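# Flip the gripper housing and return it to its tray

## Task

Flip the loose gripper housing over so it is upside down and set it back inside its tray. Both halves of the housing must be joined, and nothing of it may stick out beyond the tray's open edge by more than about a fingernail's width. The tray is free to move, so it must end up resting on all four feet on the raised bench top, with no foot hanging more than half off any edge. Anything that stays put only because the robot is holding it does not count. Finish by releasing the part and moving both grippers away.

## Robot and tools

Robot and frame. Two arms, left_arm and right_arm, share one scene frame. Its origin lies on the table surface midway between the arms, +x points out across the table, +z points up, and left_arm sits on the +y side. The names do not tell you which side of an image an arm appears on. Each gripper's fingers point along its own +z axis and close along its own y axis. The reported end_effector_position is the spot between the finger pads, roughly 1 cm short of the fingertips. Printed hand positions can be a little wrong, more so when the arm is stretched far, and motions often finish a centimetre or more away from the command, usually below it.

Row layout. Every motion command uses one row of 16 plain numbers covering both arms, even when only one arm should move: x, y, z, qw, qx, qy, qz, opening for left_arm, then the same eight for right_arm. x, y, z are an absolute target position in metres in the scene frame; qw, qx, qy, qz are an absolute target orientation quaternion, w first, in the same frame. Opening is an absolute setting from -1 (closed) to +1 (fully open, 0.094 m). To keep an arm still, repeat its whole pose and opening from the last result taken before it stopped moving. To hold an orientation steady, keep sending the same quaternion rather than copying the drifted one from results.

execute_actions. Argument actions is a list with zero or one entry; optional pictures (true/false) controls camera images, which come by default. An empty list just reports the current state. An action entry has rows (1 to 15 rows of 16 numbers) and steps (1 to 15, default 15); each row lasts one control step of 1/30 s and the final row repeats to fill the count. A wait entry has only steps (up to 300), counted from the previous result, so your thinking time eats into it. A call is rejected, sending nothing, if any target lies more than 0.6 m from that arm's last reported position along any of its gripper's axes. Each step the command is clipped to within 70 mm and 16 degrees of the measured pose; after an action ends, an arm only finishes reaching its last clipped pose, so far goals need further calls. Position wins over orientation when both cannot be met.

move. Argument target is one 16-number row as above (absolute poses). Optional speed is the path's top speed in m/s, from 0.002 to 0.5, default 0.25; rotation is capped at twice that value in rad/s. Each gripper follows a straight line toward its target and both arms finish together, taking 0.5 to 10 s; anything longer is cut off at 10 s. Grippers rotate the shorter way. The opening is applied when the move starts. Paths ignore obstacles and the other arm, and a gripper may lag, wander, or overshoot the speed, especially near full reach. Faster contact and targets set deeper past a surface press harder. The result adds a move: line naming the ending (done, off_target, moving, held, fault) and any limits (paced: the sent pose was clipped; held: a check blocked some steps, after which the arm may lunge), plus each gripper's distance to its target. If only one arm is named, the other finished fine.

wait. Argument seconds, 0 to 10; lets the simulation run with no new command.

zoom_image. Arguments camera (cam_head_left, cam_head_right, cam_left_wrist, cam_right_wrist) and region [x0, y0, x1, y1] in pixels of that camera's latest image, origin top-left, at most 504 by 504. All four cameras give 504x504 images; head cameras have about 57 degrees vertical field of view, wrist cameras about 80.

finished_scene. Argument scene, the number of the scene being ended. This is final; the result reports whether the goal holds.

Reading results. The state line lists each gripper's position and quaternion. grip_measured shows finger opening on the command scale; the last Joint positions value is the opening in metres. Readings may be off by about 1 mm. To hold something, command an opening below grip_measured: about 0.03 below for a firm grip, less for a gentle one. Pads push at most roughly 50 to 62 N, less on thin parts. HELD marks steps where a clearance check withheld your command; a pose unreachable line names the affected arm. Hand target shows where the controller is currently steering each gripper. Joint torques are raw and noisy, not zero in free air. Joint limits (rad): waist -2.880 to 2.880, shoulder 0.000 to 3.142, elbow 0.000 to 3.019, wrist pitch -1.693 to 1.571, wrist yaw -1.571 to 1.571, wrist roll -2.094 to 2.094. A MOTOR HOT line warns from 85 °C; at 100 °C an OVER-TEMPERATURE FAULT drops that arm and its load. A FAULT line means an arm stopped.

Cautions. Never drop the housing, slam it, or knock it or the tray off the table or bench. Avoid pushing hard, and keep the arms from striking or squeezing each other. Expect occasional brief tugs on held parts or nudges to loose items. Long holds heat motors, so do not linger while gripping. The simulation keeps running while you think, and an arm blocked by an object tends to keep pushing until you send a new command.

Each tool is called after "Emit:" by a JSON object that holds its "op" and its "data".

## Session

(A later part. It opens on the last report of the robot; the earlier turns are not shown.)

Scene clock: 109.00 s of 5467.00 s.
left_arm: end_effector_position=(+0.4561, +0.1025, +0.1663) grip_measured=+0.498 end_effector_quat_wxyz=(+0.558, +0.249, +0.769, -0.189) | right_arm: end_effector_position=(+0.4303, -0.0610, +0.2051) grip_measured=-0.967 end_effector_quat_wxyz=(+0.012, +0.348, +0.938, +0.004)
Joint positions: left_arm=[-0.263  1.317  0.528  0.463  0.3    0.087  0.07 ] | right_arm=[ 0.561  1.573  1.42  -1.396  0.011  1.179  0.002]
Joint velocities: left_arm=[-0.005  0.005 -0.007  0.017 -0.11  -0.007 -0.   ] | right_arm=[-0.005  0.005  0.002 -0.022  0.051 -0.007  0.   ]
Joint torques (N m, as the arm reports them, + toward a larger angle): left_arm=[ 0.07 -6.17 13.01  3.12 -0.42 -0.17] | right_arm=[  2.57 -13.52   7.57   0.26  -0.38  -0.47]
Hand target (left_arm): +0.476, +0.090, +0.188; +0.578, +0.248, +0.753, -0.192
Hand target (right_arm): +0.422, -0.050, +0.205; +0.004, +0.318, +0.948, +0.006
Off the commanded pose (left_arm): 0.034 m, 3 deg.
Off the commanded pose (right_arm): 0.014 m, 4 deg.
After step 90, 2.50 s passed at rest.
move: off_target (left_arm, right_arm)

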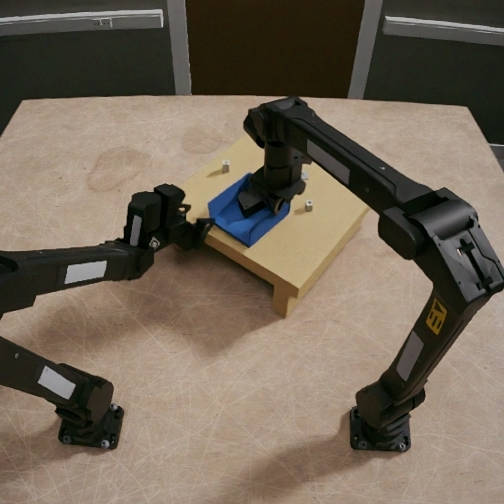

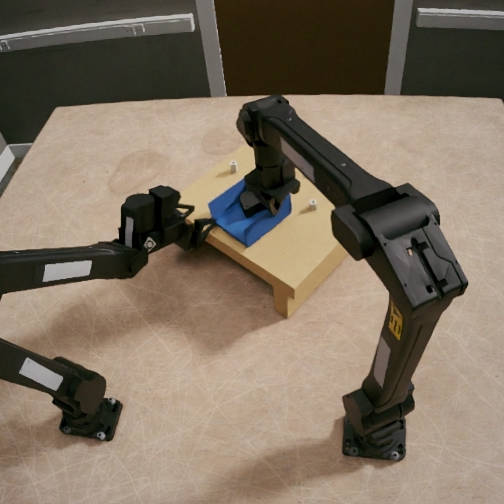

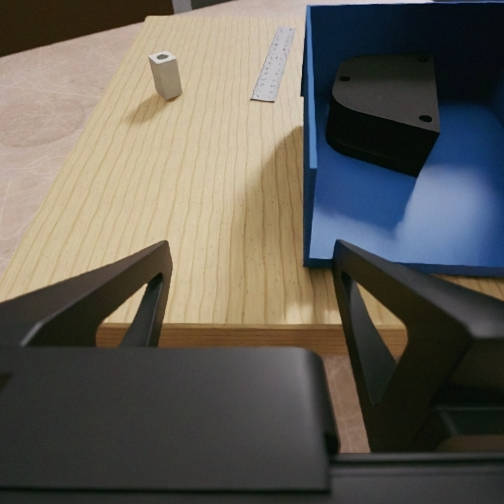

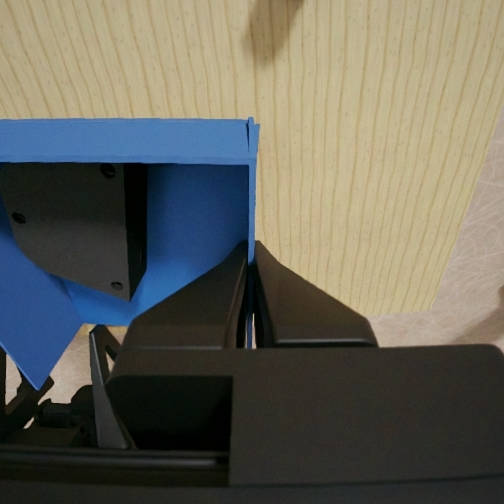

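Emit:
{"op": "move", "data": {"target": [0.43,0.12,0.2,0.578,0.248,0.753,-0.191,0.5, 0.4223,-0.0494,0.2049,0.004,0.318,0.948,0.006,-1], "speed": 0.04}}

Emit:
{"op": "move", "data": {"target": [0.482,0.084,0.203,0.578,0.248,0.753,-0.191,0.5, 0.4223,-0.0494,0.2049,0.004,0.318,0.948,0.006,-1], "speed": 0.04}}

Scene clock: 113.37 s of 5467.00 s.
left_arm: end_effector_position=(+0.4292, +0.1165, +0.2000) grip_measured=+0.498 end_effector_quat_wxyz=(+0.579, +0.249, +0.752, -0.194) | right_arm: end_effector_position=(+0.4274, -0.0544, +0.2053) grip_measured=-0.967 end_effector_quat_wxyz=(+0.009, +0.333, +0.943, +0.008)
Joint positions: left_arm=[-0.243  1.156  0.475  0.408  0.327  0.087  0.07 ] | right_arm=[ 0.573  1.573  1.42  -1.394  0.002  1.159  0.002]
Joint velocities: left_arm=[-0.005 -0.015  0.007 -0.007 -0.081 -0.037 -0.001] | right_arm=[-0.005 -0.005 -0.002 -0.007  0.022  0.051 -0.001]
Joint torques (N m, as the arm reports them, + toward a larger angle): left_arm=[ 1.7  -7.58  8.64  1.8   0.12  0.  ] | right_arm=[  1.62 -13.44   7.6    0.22  -0.08  -0.25]
Hand target (left_arm): +0.429, +0.120, +0.200; +0.578, +0.248, +0.753, -0.191
Hand target (right_arm): +0.422, -0.049, +0.205; +0.004, +0.318, +0.948, +0.006
Off the commanded pose (left_arm): 0.004 m, 0 deg.
Off the commanded pose (right_arm): 0.007 m, 2 deg.
move: done

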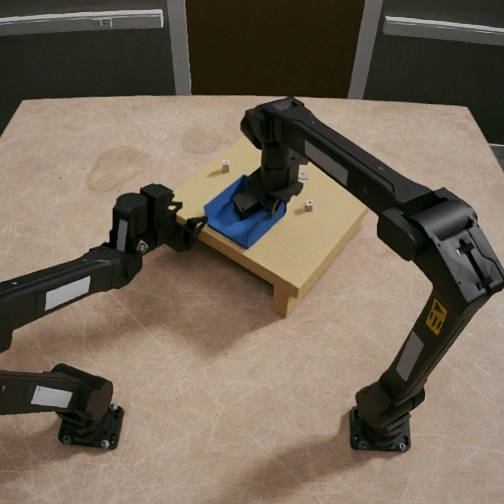

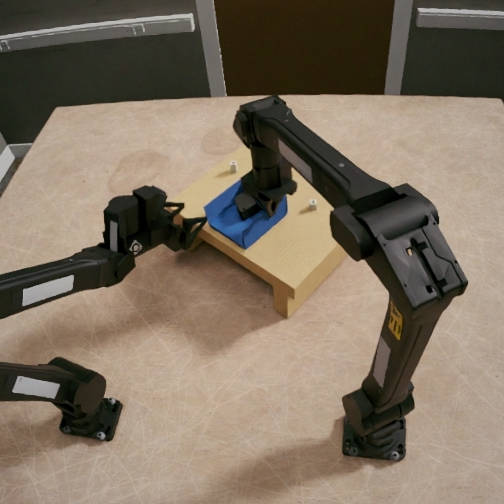

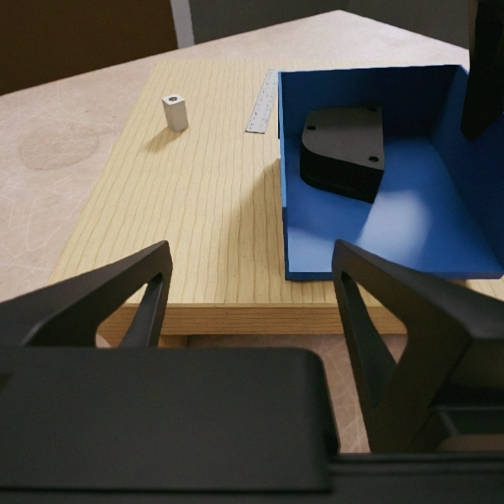

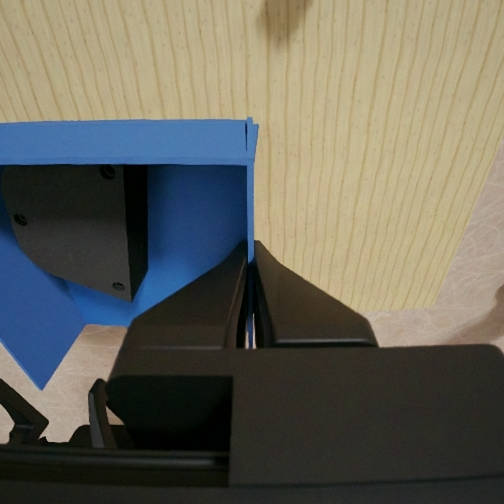

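Scene clock: 115.23 s of 5467.00 s.
left_arm: end_effector_position=(+0.4683, +0.0933, +0.1829) grip_measured=+0.498 end_effector_quat_wxyz=(+0.560, +0.250, +0.768, -0.187) | right_arm: end_effector_position=(+0.4274, -0.0544, +0.2053) grip_measured=-0.967 end_effector_quat_wxyz=(+0.009, +0.332, +0.943, +0.008)
Joint positions: left_arm=[-0.279  1.315  0.582  0.412  0.282  0.084  0.07 ] | right_arm=[ 0.573  1.573  1.42  -1.394  0.002  1.158  0.002]
Joint velocities: left_arm=[-0.005 -0.005  0.002  0.002 -0.066  0.022  0.001] | right_arm=[-0.005 -0.005  0.002 -0.007  0.022 -0.007  0.   ]
Joint torques (N m, as the arm reports them, + toward a larger angle): left_arm=[ 0.38 -8.08 11.64  3.07 -0.09 -0.17] | right_arm=[  1.41 -13.44   7.6    0.22  -0.06  -0.25]
Hand target (left_arm): +0.481, +0.085, +0.203; +0.579, +0.248, +0.753, -0.192
Hand target (right_arm): +0.422, -0.049, +0.205; +0.004, +0.318, +0.948, +0.006
Off the commanded pose (left_arm): 0.026 m, 3 deg.
Off the commanded pose (right_arm): 0.007 m, 2 deg.
move: off_target (left_arm)

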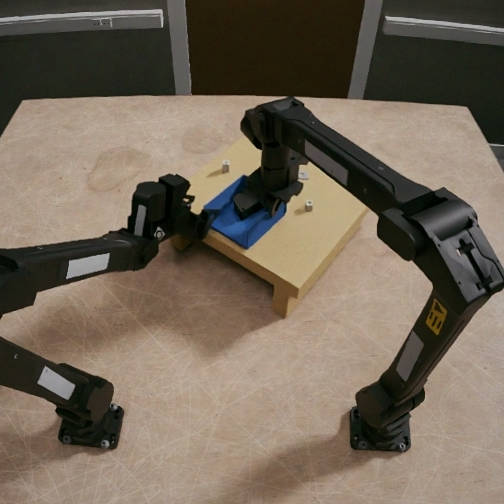

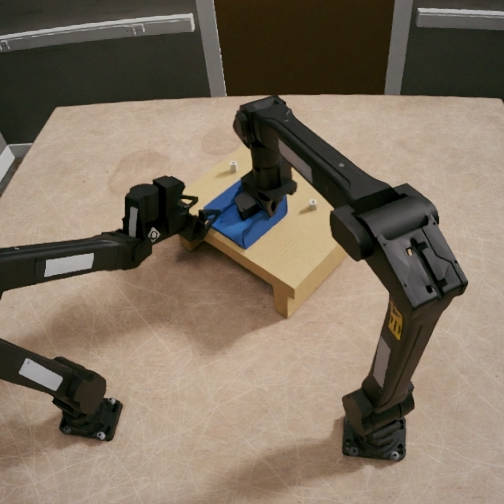

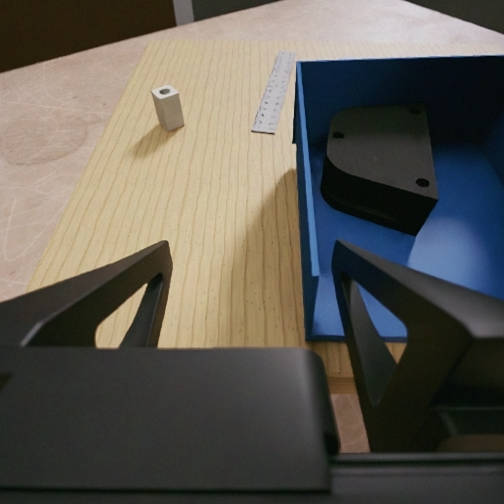

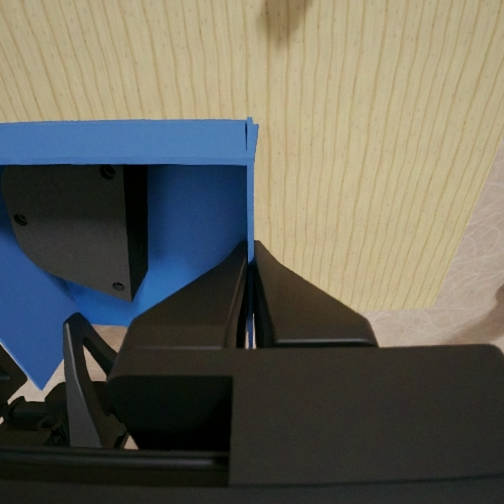

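Emit:
{"op": "move", "data": {"target": [0.514,0.064,0.194,0.578,0.248,0.753,-0.191,0.5, 0.4274,-0.0544,0.2053,0.009,0.332,0.943,0.008,-1], "speed": 0.03}}

Scene clock: 119.40 s of 5467.00 s.
left_arm: end_effector_position=(+0.4999, +0.0741, +0.1754) grip_measured=+0.498 end_effector_quat_wxyz=(+0.560, +0.250, +0.767, -0.186) | right_arm: end_effector_position=(+0.4274, -0.0544, +0.2053) grip_measured=-0.967 end_effector_quat_wxyz=(+0.009, +0.332, +0.943, +0.008)
Joint positions: left_arm=[-0.298  1.43   0.666  0.445  0.263  0.08   0.07 ] | right_arm=[ 0.573  1.573  1.42  -1.394  0.002  1.158  0.002]
Joint velocities: left_arm=[ 0.005 -0.005  0.007 -0.002  0.066  0.022  0.   ] | right_arm=[-0.015  0.005 -0.012 -0.007 -0.022  0.037 -0.002]
Joint torques (N m, as the arm reports them, + toward a larger angle): left_arm=[ 0.43 -9.68 11.47  3.08 -0.1  -0.14] | right_arm=[  0.37 -13.46   7.63   0.55   0.12  -0.08]
Hand target (left_arm): +0.513, +0.065, +0.194; +0.578, +0.248, +0.753, -0.192
Hand target (right_arm): +0.427, -0.054, +0.205; +0.009, +0.332, +0.943, +0.008
Off the commanded pose (left_arm): 0.025 m, 3 deg.
Off the commanded pose (right_arm): 0.000 m, 0 deg.
move: off_target (left_arm)

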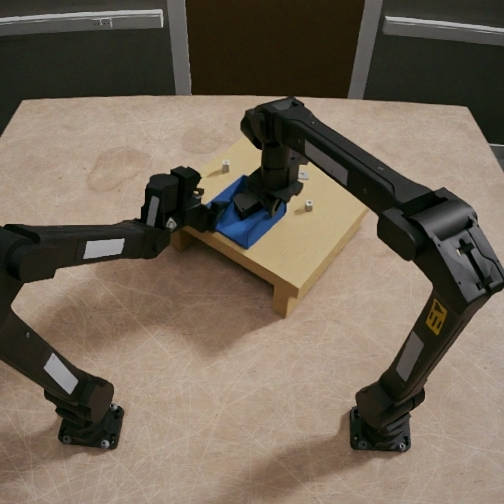

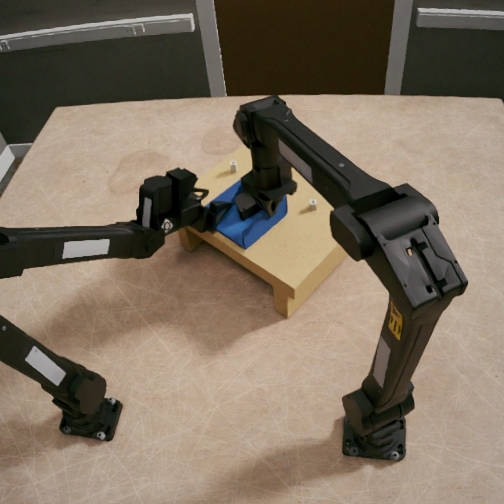

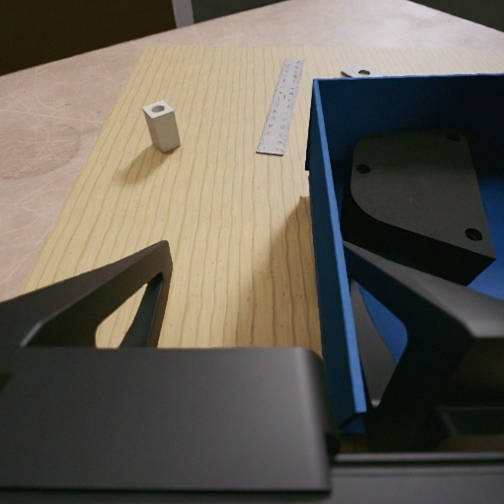

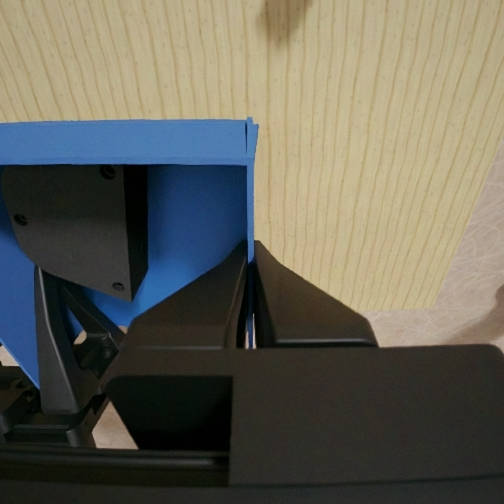

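Emit:
{"op": "move", "data": {"target": [0.524,0.052,0.192,0.578,0.248,0.753,-0.191,0.5, 0.4274,-0.0544,0.2053,0.009,0.332,0.943,0.008,-1], "speed": 0.02}}

Emit:
{"op": "move", "data": {"target": [0.508,0.022,0.19,0.578,0.248,0.753,-0.191,0.5, 0.4274,-0.0544,0.2053,0.009,0.332,0.943,0.008,-1], "speed": 0.02}}

Scene clock: 123.37 s of 5467.00 s.
left_arm: end_effector_position=(+0.5081, +0.0659, +0.1743) grip_measured=+0.498 end_effector_quat_wxyz=(+0.560, +0.248, +0.768, -0.186) | right_arm: end_effector_position=(+0.4279, -0.0555, +0.2053) grip_measured=-0.967 end_effector_quat_wxyz=(+0.009, +0.337, +0.942, +0.008)
Joint positions: left_arm=[-0.312  1.458  0.692  0.448  0.247  0.072  0.07 ] | right_arm=[ 0.57   1.573  1.42  -1.394  0.002  1.165  0.002]
Joint velocities: left_arm=[-0.005 -0.005  0.002 -0.012  0.095 -0.007 -0.   ] | right_arm=[-0.005 -0.005 -0.017 -0.017 -0.037  0.022 -0.   ]
Joint torques (N m, as the arm reports them, + toward a larger angle): left_arm=[ 0.13 -9.06 12.08  3.14 -0.14 -0.13] | right_arm=[  0.68 -13.45   7.63   0.53   0.11  -0.14]
Hand target (left_arm): +0.522, +0.053, +0.192; +0.578, +0.248, +0.753, -0.192
Hand target (right_arm): +0.427, -0.054, +0.205; +0.009, +0.332, +0.943, +0.008
Off the commanded pose (left_arm): 0.028 m, 3 deg.
Off the commanded pose (right_arm): 0.001 m, 1 deg.
move: off_target (left_arm)

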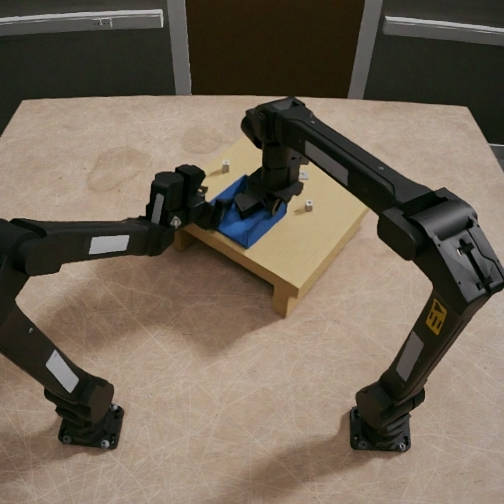

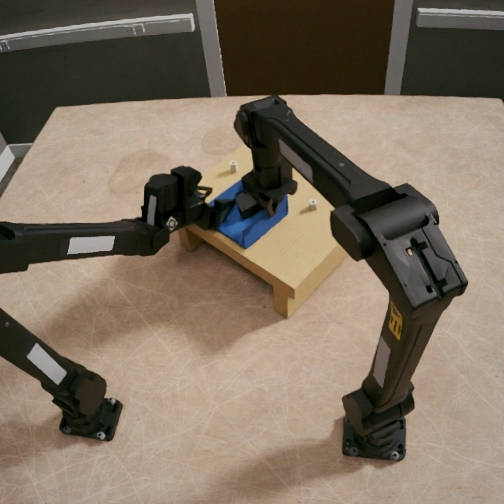

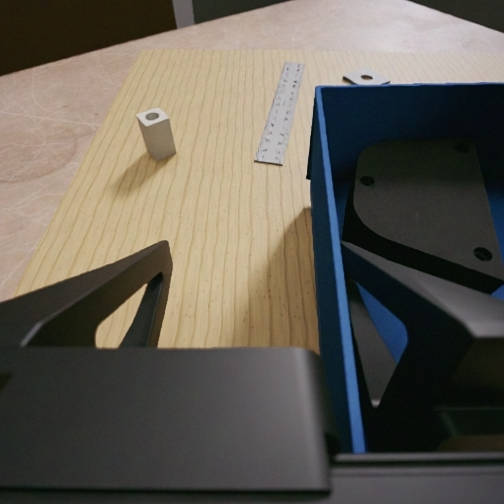

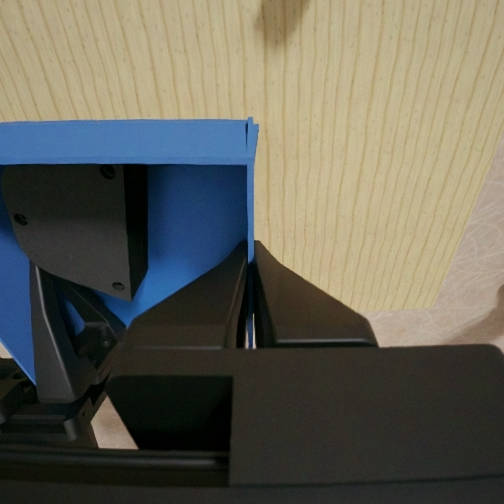

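Scene clock: 125.93 s of 5467.00 s.
left_arm: end_effector_position=(+0.5067, +0.0565, +0.1754) grip_measured=+0.499 end_effector_quat_wxyz=(+0.568, +0.227, +0.773, -0.170) | right_arm: end_effector_position=(+0.4301, -0.0612, +0.2055) grip_measured=-0.967 end_effector_quat_wxyz=(+0.011, +0.340, +0.940, +0.005)
Joint positions: left_arm=[-0.358  1.46   0.692  0.461  0.15   0.042  0.07 ] | right_arm=[ 0.561  1.572  1.42  -1.397  0.009  1.162  0.002]
Joint velocities: left_arm=[-0.005  0.005 -0.002 -0.012  0.066  0.007  0.   ] | right_arm=[ 0.015  0.005  0.012 -0.007  0.007  0.051 -0.001]
Joint torques (N m, as the arm reports them, + toward a larger angle): left_arm=[-3.28 -9.63 11.34  3.08  0.46 -0.07] | right_arm=[  1.45 -13.49   7.63   0.63  -0.15  -0.11]
Hand target (left_arm): +0.505, +0.023, +0.190; +0.578, +0.248, +0.753, -0.192
Hand target (right_arm): +0.427, -0.054, +0.205; +0.009, +0.332, +0.943, +0.008
Off the commanded pose (left_arm): 0.037 m, 4 deg.
Off the commanded pose (right_arm): 0.007 m, 1 deg.
move: off_target (left_arm)

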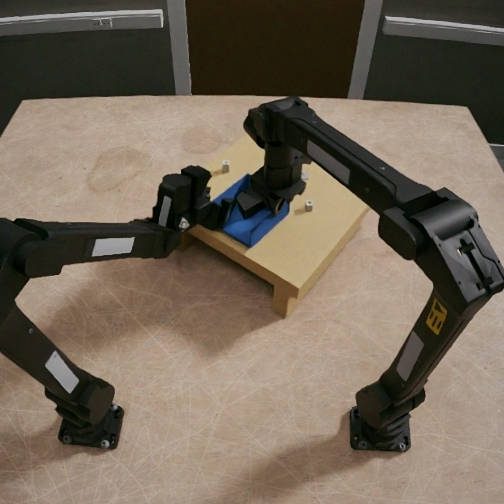

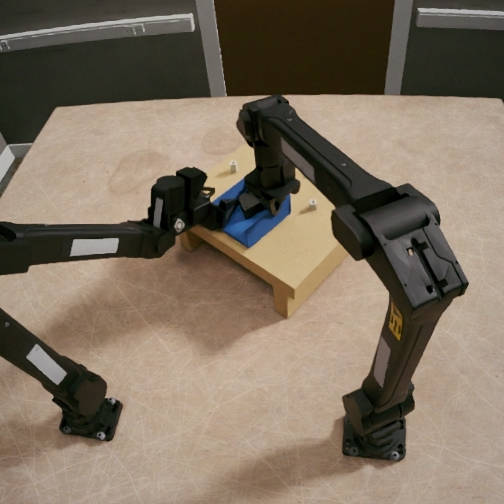

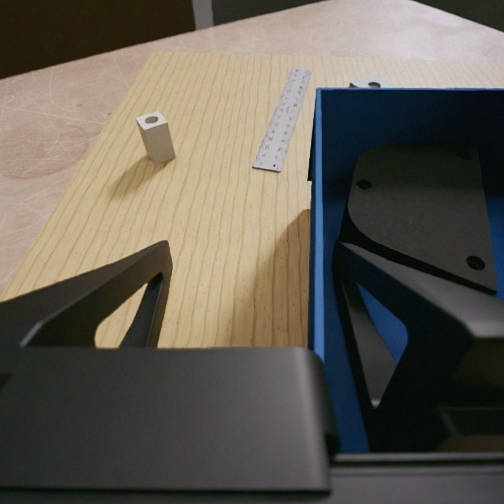

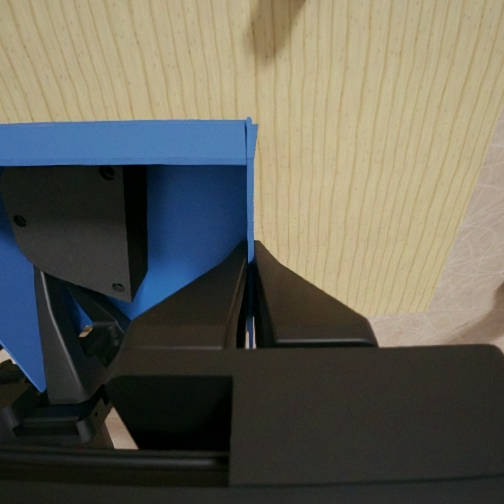

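Emit:
{"op": "move", "data": {"target": [0.507,0.05,0.18,0.568,0.24,0.77,-0.18,0.8, 0.4274,-0.0544,0.2053,0.009,0.332,0.943,0.008,-1], "speed": 0.02}}

Scene clock: 129.00 s of 5467.00 s.
left_arm: end_effector_position=(+0.5045, +0.0532, +0.1760) grip_measured=+0.798 end_effector_quat_wxyz=(+0.565, +0.234, +0.770, -0.180) | right_arm: end_effector_position=(+0.4300, -0.0611, +0.2056) grip_measured=-0.967 end_effector_quat_wxyz=(+0.010, +0.340, +0.940, +0.005)
Joint positions: left_arm=[-0.357  1.459  0.692  0.461  0.177  0.042  0.084] | right_arm=[ 0.56   1.572  1.42  -1.397  0.008  1.162  0.002]
Joint velocities: left_arm=[-0.015 -0.005  0.002  0.022 -0.007 -0.051 -0.001] | right_arm=[ 0.005 -0.005 -0.002 -0.002 -0.007 -0.022 -0.001]
Joint torques (N m, as the arm reports them, + toward a larger angle): left_arm=[  0.97 -10.99   9.27   1.81   0.11   0.05] | right_arm=[  1.54 -13.46   7.63   0.63  -0.12  -0.11]
Hand target (left_arm): +0.507, +0.050, +0.180; +0.567, +0.239, +0.768, -0.180
Hand target (right_arm): +0.427, -0.054, +0.205; +0.009, +0.332, +0.943, +0.008
Off the commanded pose (left_arm): 0.006 m, 1 deg.
Off the commanded pose (right_arm): 0.007 m, 1 deg.
move: done

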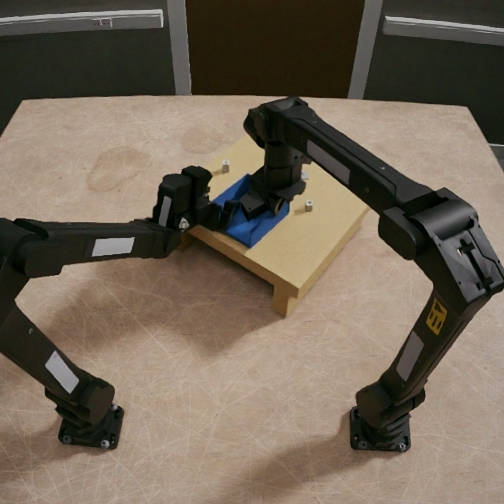

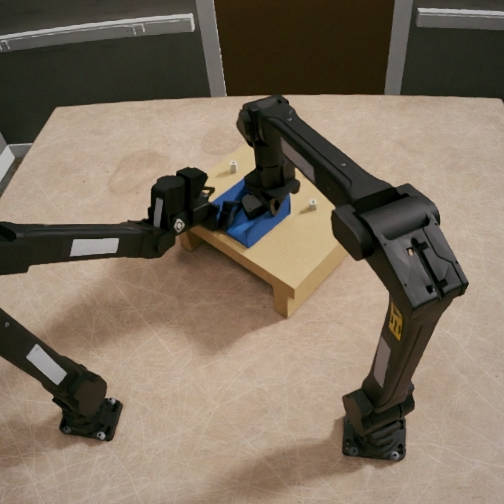

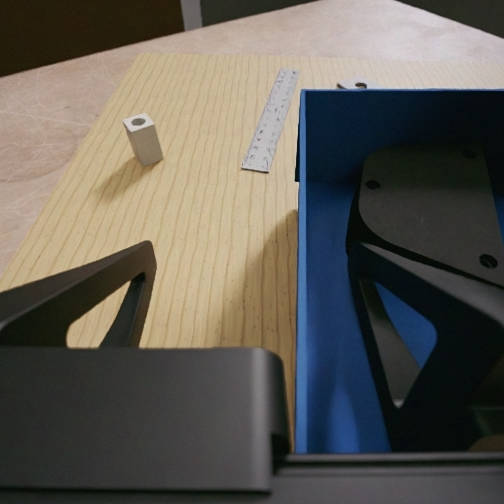

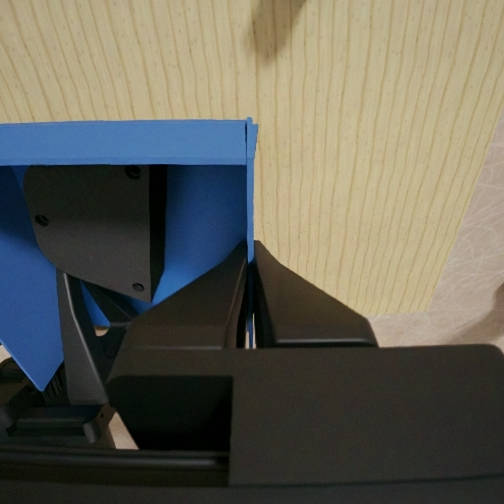

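Emit:
{"op": "move", "data": {"target": [0.505,0.05,0.18,0.568,0.24,0.77,-0.18,1, 0.43,-0.0611,0.2056,0.010,0.34,0.94,0.005,-1], "speed": 0.02}}

Emit:
{"op": "move", "data": {"target": [0.40,0.135,0.185,0.578,0.248,0.753,-0.191,1, 0.43,-0.0611,0.2056,0.010,0.34,0.94,0.005,-1], "speed": 0.08}}

Emit:
{"op": "move", "data": {"target": [0.29,0.115,0.19,0.674,0.213,0.674,-0.213,1, 0.416,-0.043,0.205,0,0.3,0.954,0,-1], "speed": 0.08}}

Scene clock: 133.67 s of 5467.00 s.
left_arm: end_effector_position=(+0.5045, +0.0532, +0.1760) grip_measured=+1.000 end_effector_quat_wxyz=(+0.565, +0.234, +0.770, -0.180) | right_arm: end_effector_position=(+0.4300, -0.0611, +0.2056) grip_measured=-0.967 end_effector_quat_wxyz=(+0.010, +0.340, +0.940, +0.005)
Joint positions: left_arm=[-0.357  1.459  0.692  0.461  0.177  0.042  0.094] | right_arm=[ 0.56   1.572  1.42  -1.397  0.008  1.162  0.002]
Joint velocities: left_arm=[-0.005 -0.005 -0.007 -0.007  0.037  0.007  0.   ] | right_arm=[-0.005 -0.005  0.017 -0.007 -0.066  0.022 -0.001]
Joint torques (N m, as the arm reports them, + toward a larger angle): left_arm=[  0.73 -11.61   8.86   1.85   0.04   0.06] | right_arm=[  0.29 -13.4    7.68   0.49   0.09  -0.06]
Hand target (left_arm): +0.505, +0.050, +0.180; +0.566, +0.239, +0.768, -0.180
Hand target (right_arm): +0.430, -0.061, +0.206; +0.010, +0.340, +0.940, +0.005
Off the commanded pose (left_arm): 0.005 m, 1 deg.
Off the commanded pose (right_arm): 0.000 m, 0 deg.
After step 90, 0.97 s passed at rest.
move: done

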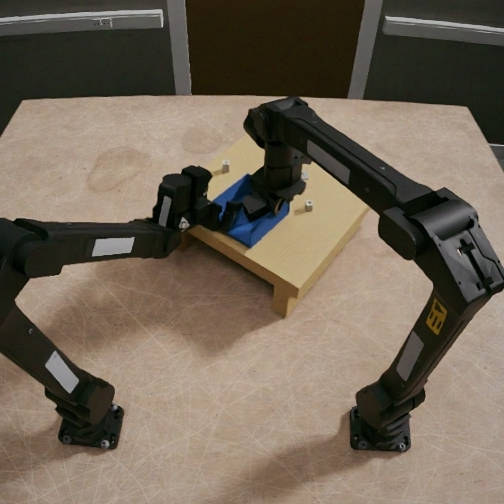

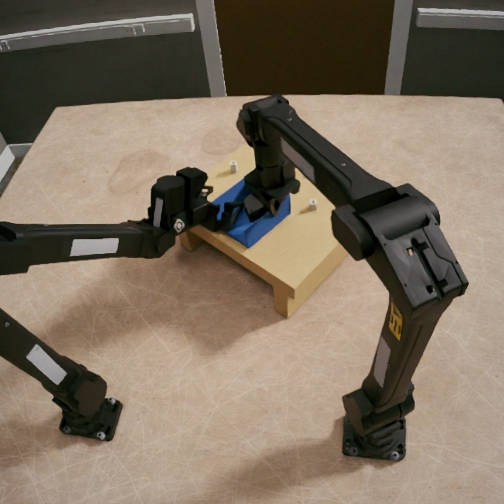

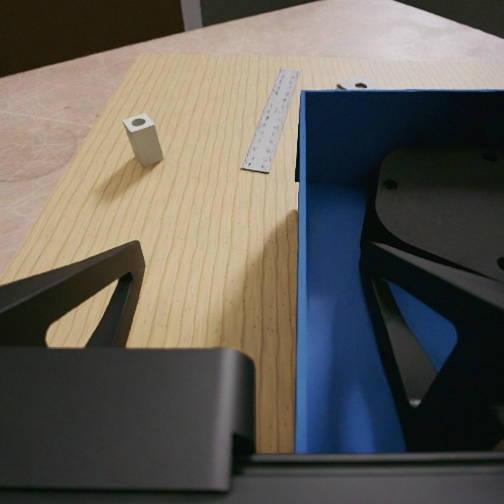

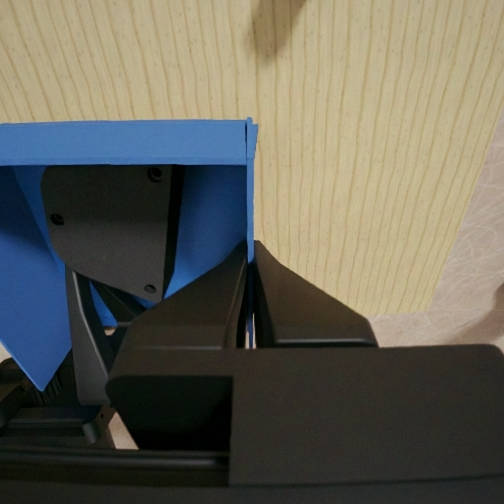

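Scene clock: 135.63 s of 5467.00 s.
left_arm: end_effector_position=(+0.3988, +0.1328, +0.1855) grip_measured=+1.000 end_effector_quat_wxyz=(+0.578, +0.247, +0.753, -0.194) | right_arm: end_effector_position=(+0.4300, -0.0611, +0.2056) grip_measured=-0.967 end_effector_quat_wxyz=(+0.010, +0.340, +0.940, +0.005)
Joint positions: left_arm=[-0.22   1.078  0.376  0.427  0.347  0.089  0.094] | right_arm=[ 0.56   1.572  1.42  -1.397  0.008  1.162  0.002]
Joint velocities: left_arm=[-0.005 -0.005  0.007 -0.002 -0.022 -0.022  0.   ] | right_arm=[-0.005  0.005 -0.007  0.017  0.037  0.022  0.001]
Joint torques (N m, as the arm reports them, + toward a larger angle): left_arm=[ 1.86 -5.53  8.71  1.75  0.13  0.1 ] | right_arm=[  0.32 -13.46   7.68   0.47   0.1   -0.07]
Hand target (left_arm): +0.399, +0.135, +0.186; +0.578, +0.249, +0.753, -0.190
Hand target (right_arm): +0.430, -0.061, +0.206; +0.010, +0.340, +0.940, +0.005
Off the commanded pose (left_arm): 0.003 m, 0 deg.
Off the commanded pose (right_arm): 0.000 m, 0 deg.
move: done

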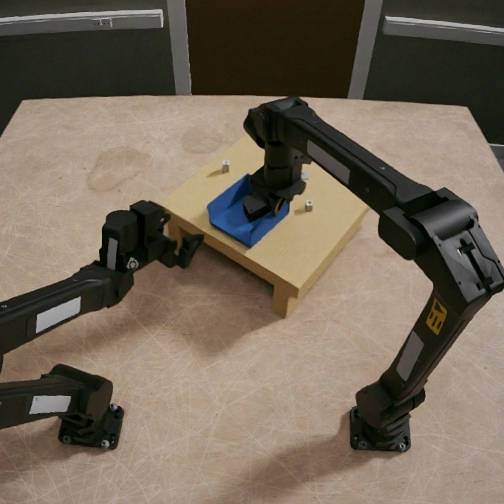

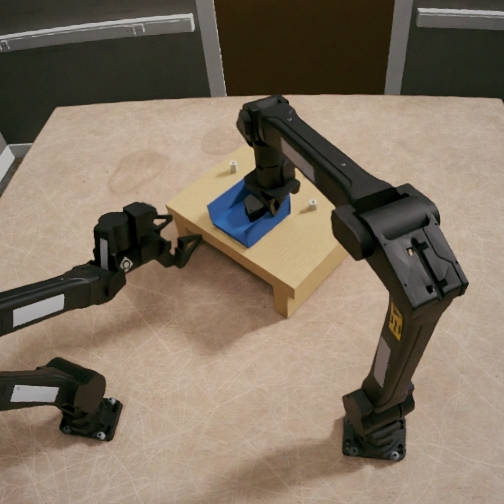

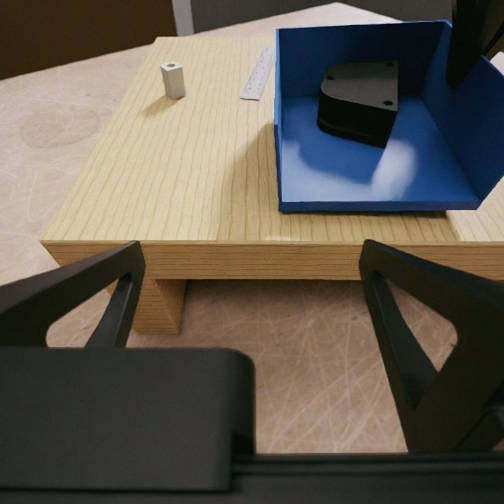

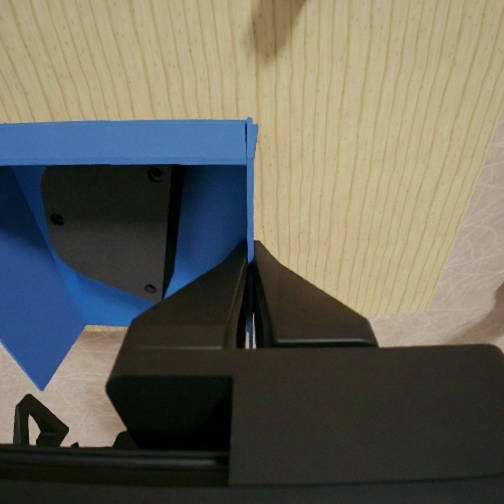

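Scene clock: 137.57 s of 5467.00 s.
left_arm: end_effector_position=(+0.2893, +0.1148, +0.1828) grip_measured=+1.000 end_effector_quat_wxyz=(+0.665, +0.217, +0.683, -0.208) | right_arm: end_effector_position=(+0.4216, -0.0487, +0.2056) grip_measured=-0.967 end_effector_quat_wxyz=(+0.006, +0.317, +0.948, +0.005)
Joint positions: left_arm=[-0.53   0.844  0.063  0.753  0.02   0.004  0.094] | right_arm=[ 0.59   1.572  1.42  -1.404  0.003  1.143  0.002]
Joint velocities: left_arm=[-0.005 -0.005 -0.012  0.007 -0.007 -0.051  0.   ] | right_arm=[-0.005 -0.005 -0.012 -0.007 -0.007  0.051 -0.   ]
Joint torques (N m, as the arm reports them, + toward a larger angle): left_arm=[ 0.55 -1.39  8.27  3.05 -0.15 -0.13] | right_arm=[  1.73 -13.03   7.84   0.01  -0.08  -0.29]
Hand target (left_arm): +0.288, +0.113, +0.191; +0.674, +0.212, +0.674, -0.216
Hand target (right_arm): +0.416, -0.043, +0.205; -0.001, +0.300, +0.954, +0.001
Off the commanded pose (left_arm): 0.007 m, 2 deg.
Off the commanded pose (right_arm): 0.008 m, 2 deg.
move: done

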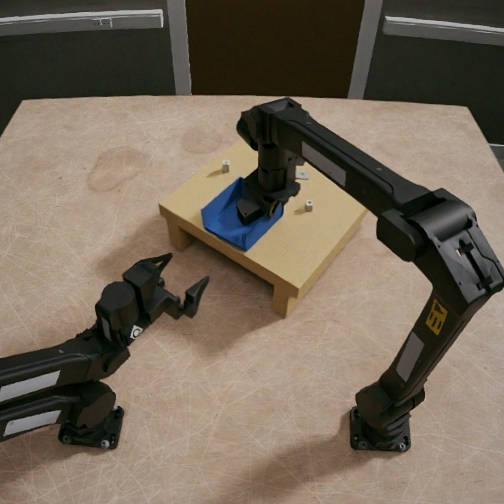

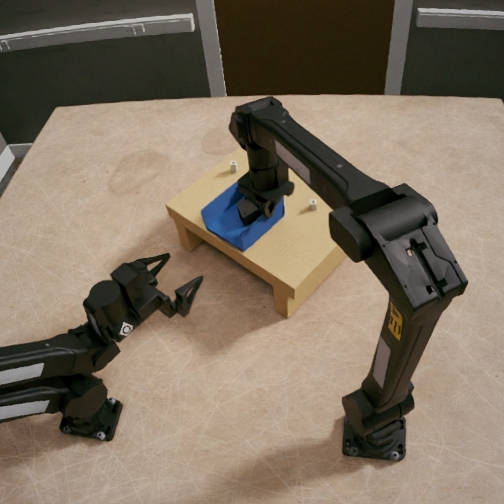

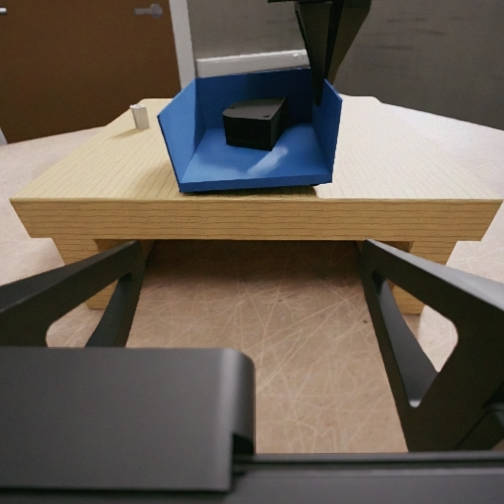

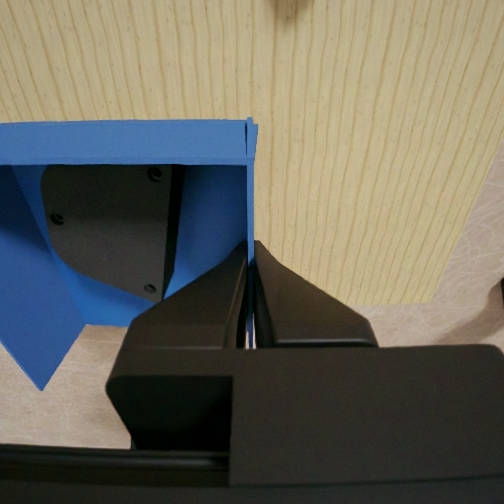

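Emit:
{"op": "move", "data": {"target": [0.2893,0.1148,0.1828,0.665,0.217,0.683,-0.208,1, 0.4216,-0.0487,0.19,0.02,0.317,0.948,0.045,-1], "speed": 0.03}}

Scene clock: 142.60 s of 5467.00 s.
left_arm: end_effector_position=(+0.2893, +0.1148, +0.1828) grip_measured=+1.000 end_effector_quat_wxyz=(+0.665, +0.217, +0.683, -0.208) | right_arm: end_effector_position=(+0.4209, -0.0479, +0.1979) grip_measured=-0.967 end_effector_quat_wxyz=(+0.021, +0.317, +0.947, +0.043)
Joint positions: left_arm=[-0.53   0.844  0.063  0.753  0.02   0.004  0.094] | right_arm=[ 0.581  1.527  1.345 -1.296 -0.029  1.135  0.002]
Joint velocities: left_arm=[-0.005 -0.005 -0.012 -0.007  0.037  0.007  0.   ] | right_arm=[-0.024 -0.024 -0.002  0.002 -0.022 -0.051  0.   ]
Joint torques (N m, as the arm reports them, + toward a larger angle): left_arm=[ 1.23 -1.13  8.14  2.23 -0.03 -0.03] | right_arm=[  0.   -12.49   6.63   1.4   -0.05  -0.07]
Hand target (left_arm): +0.289, +0.115, +0.183; +0.665, +0.217, +0.683, -0.208
Hand target (right_arm): +0.422, -0.049, +0.191; +0.021, +0.316, +0.947, +0.045
Off the commanded pose (left_arm): 0.000 m, 0 deg.
Off the commanded pose (right_arm): 0.008 m, 0 deg.
After step 90, 0.37 s passed at rest.
move: done

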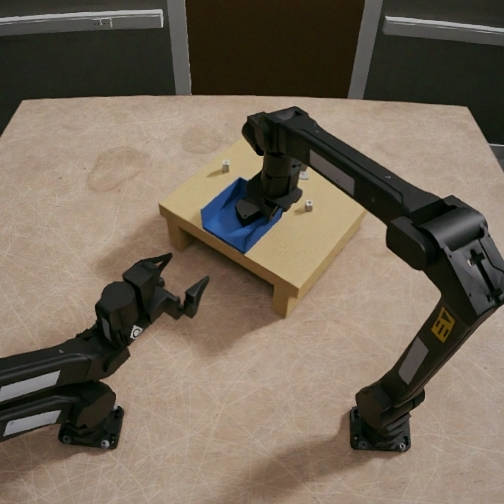

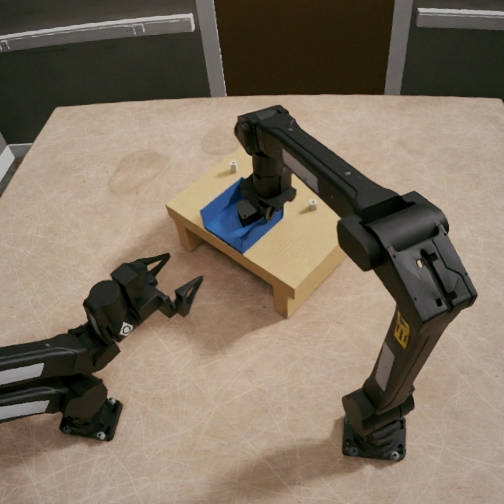

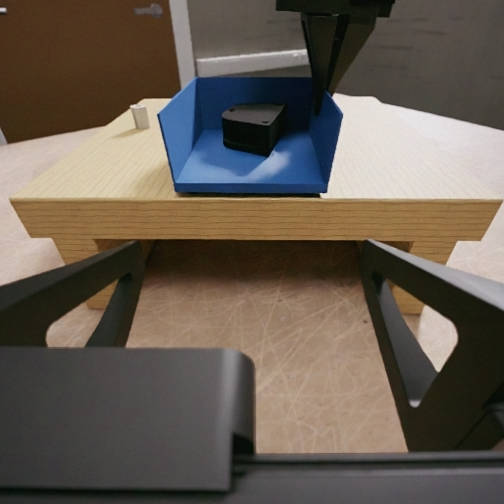

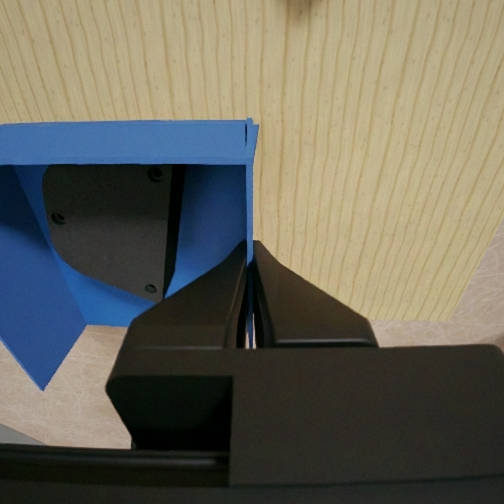

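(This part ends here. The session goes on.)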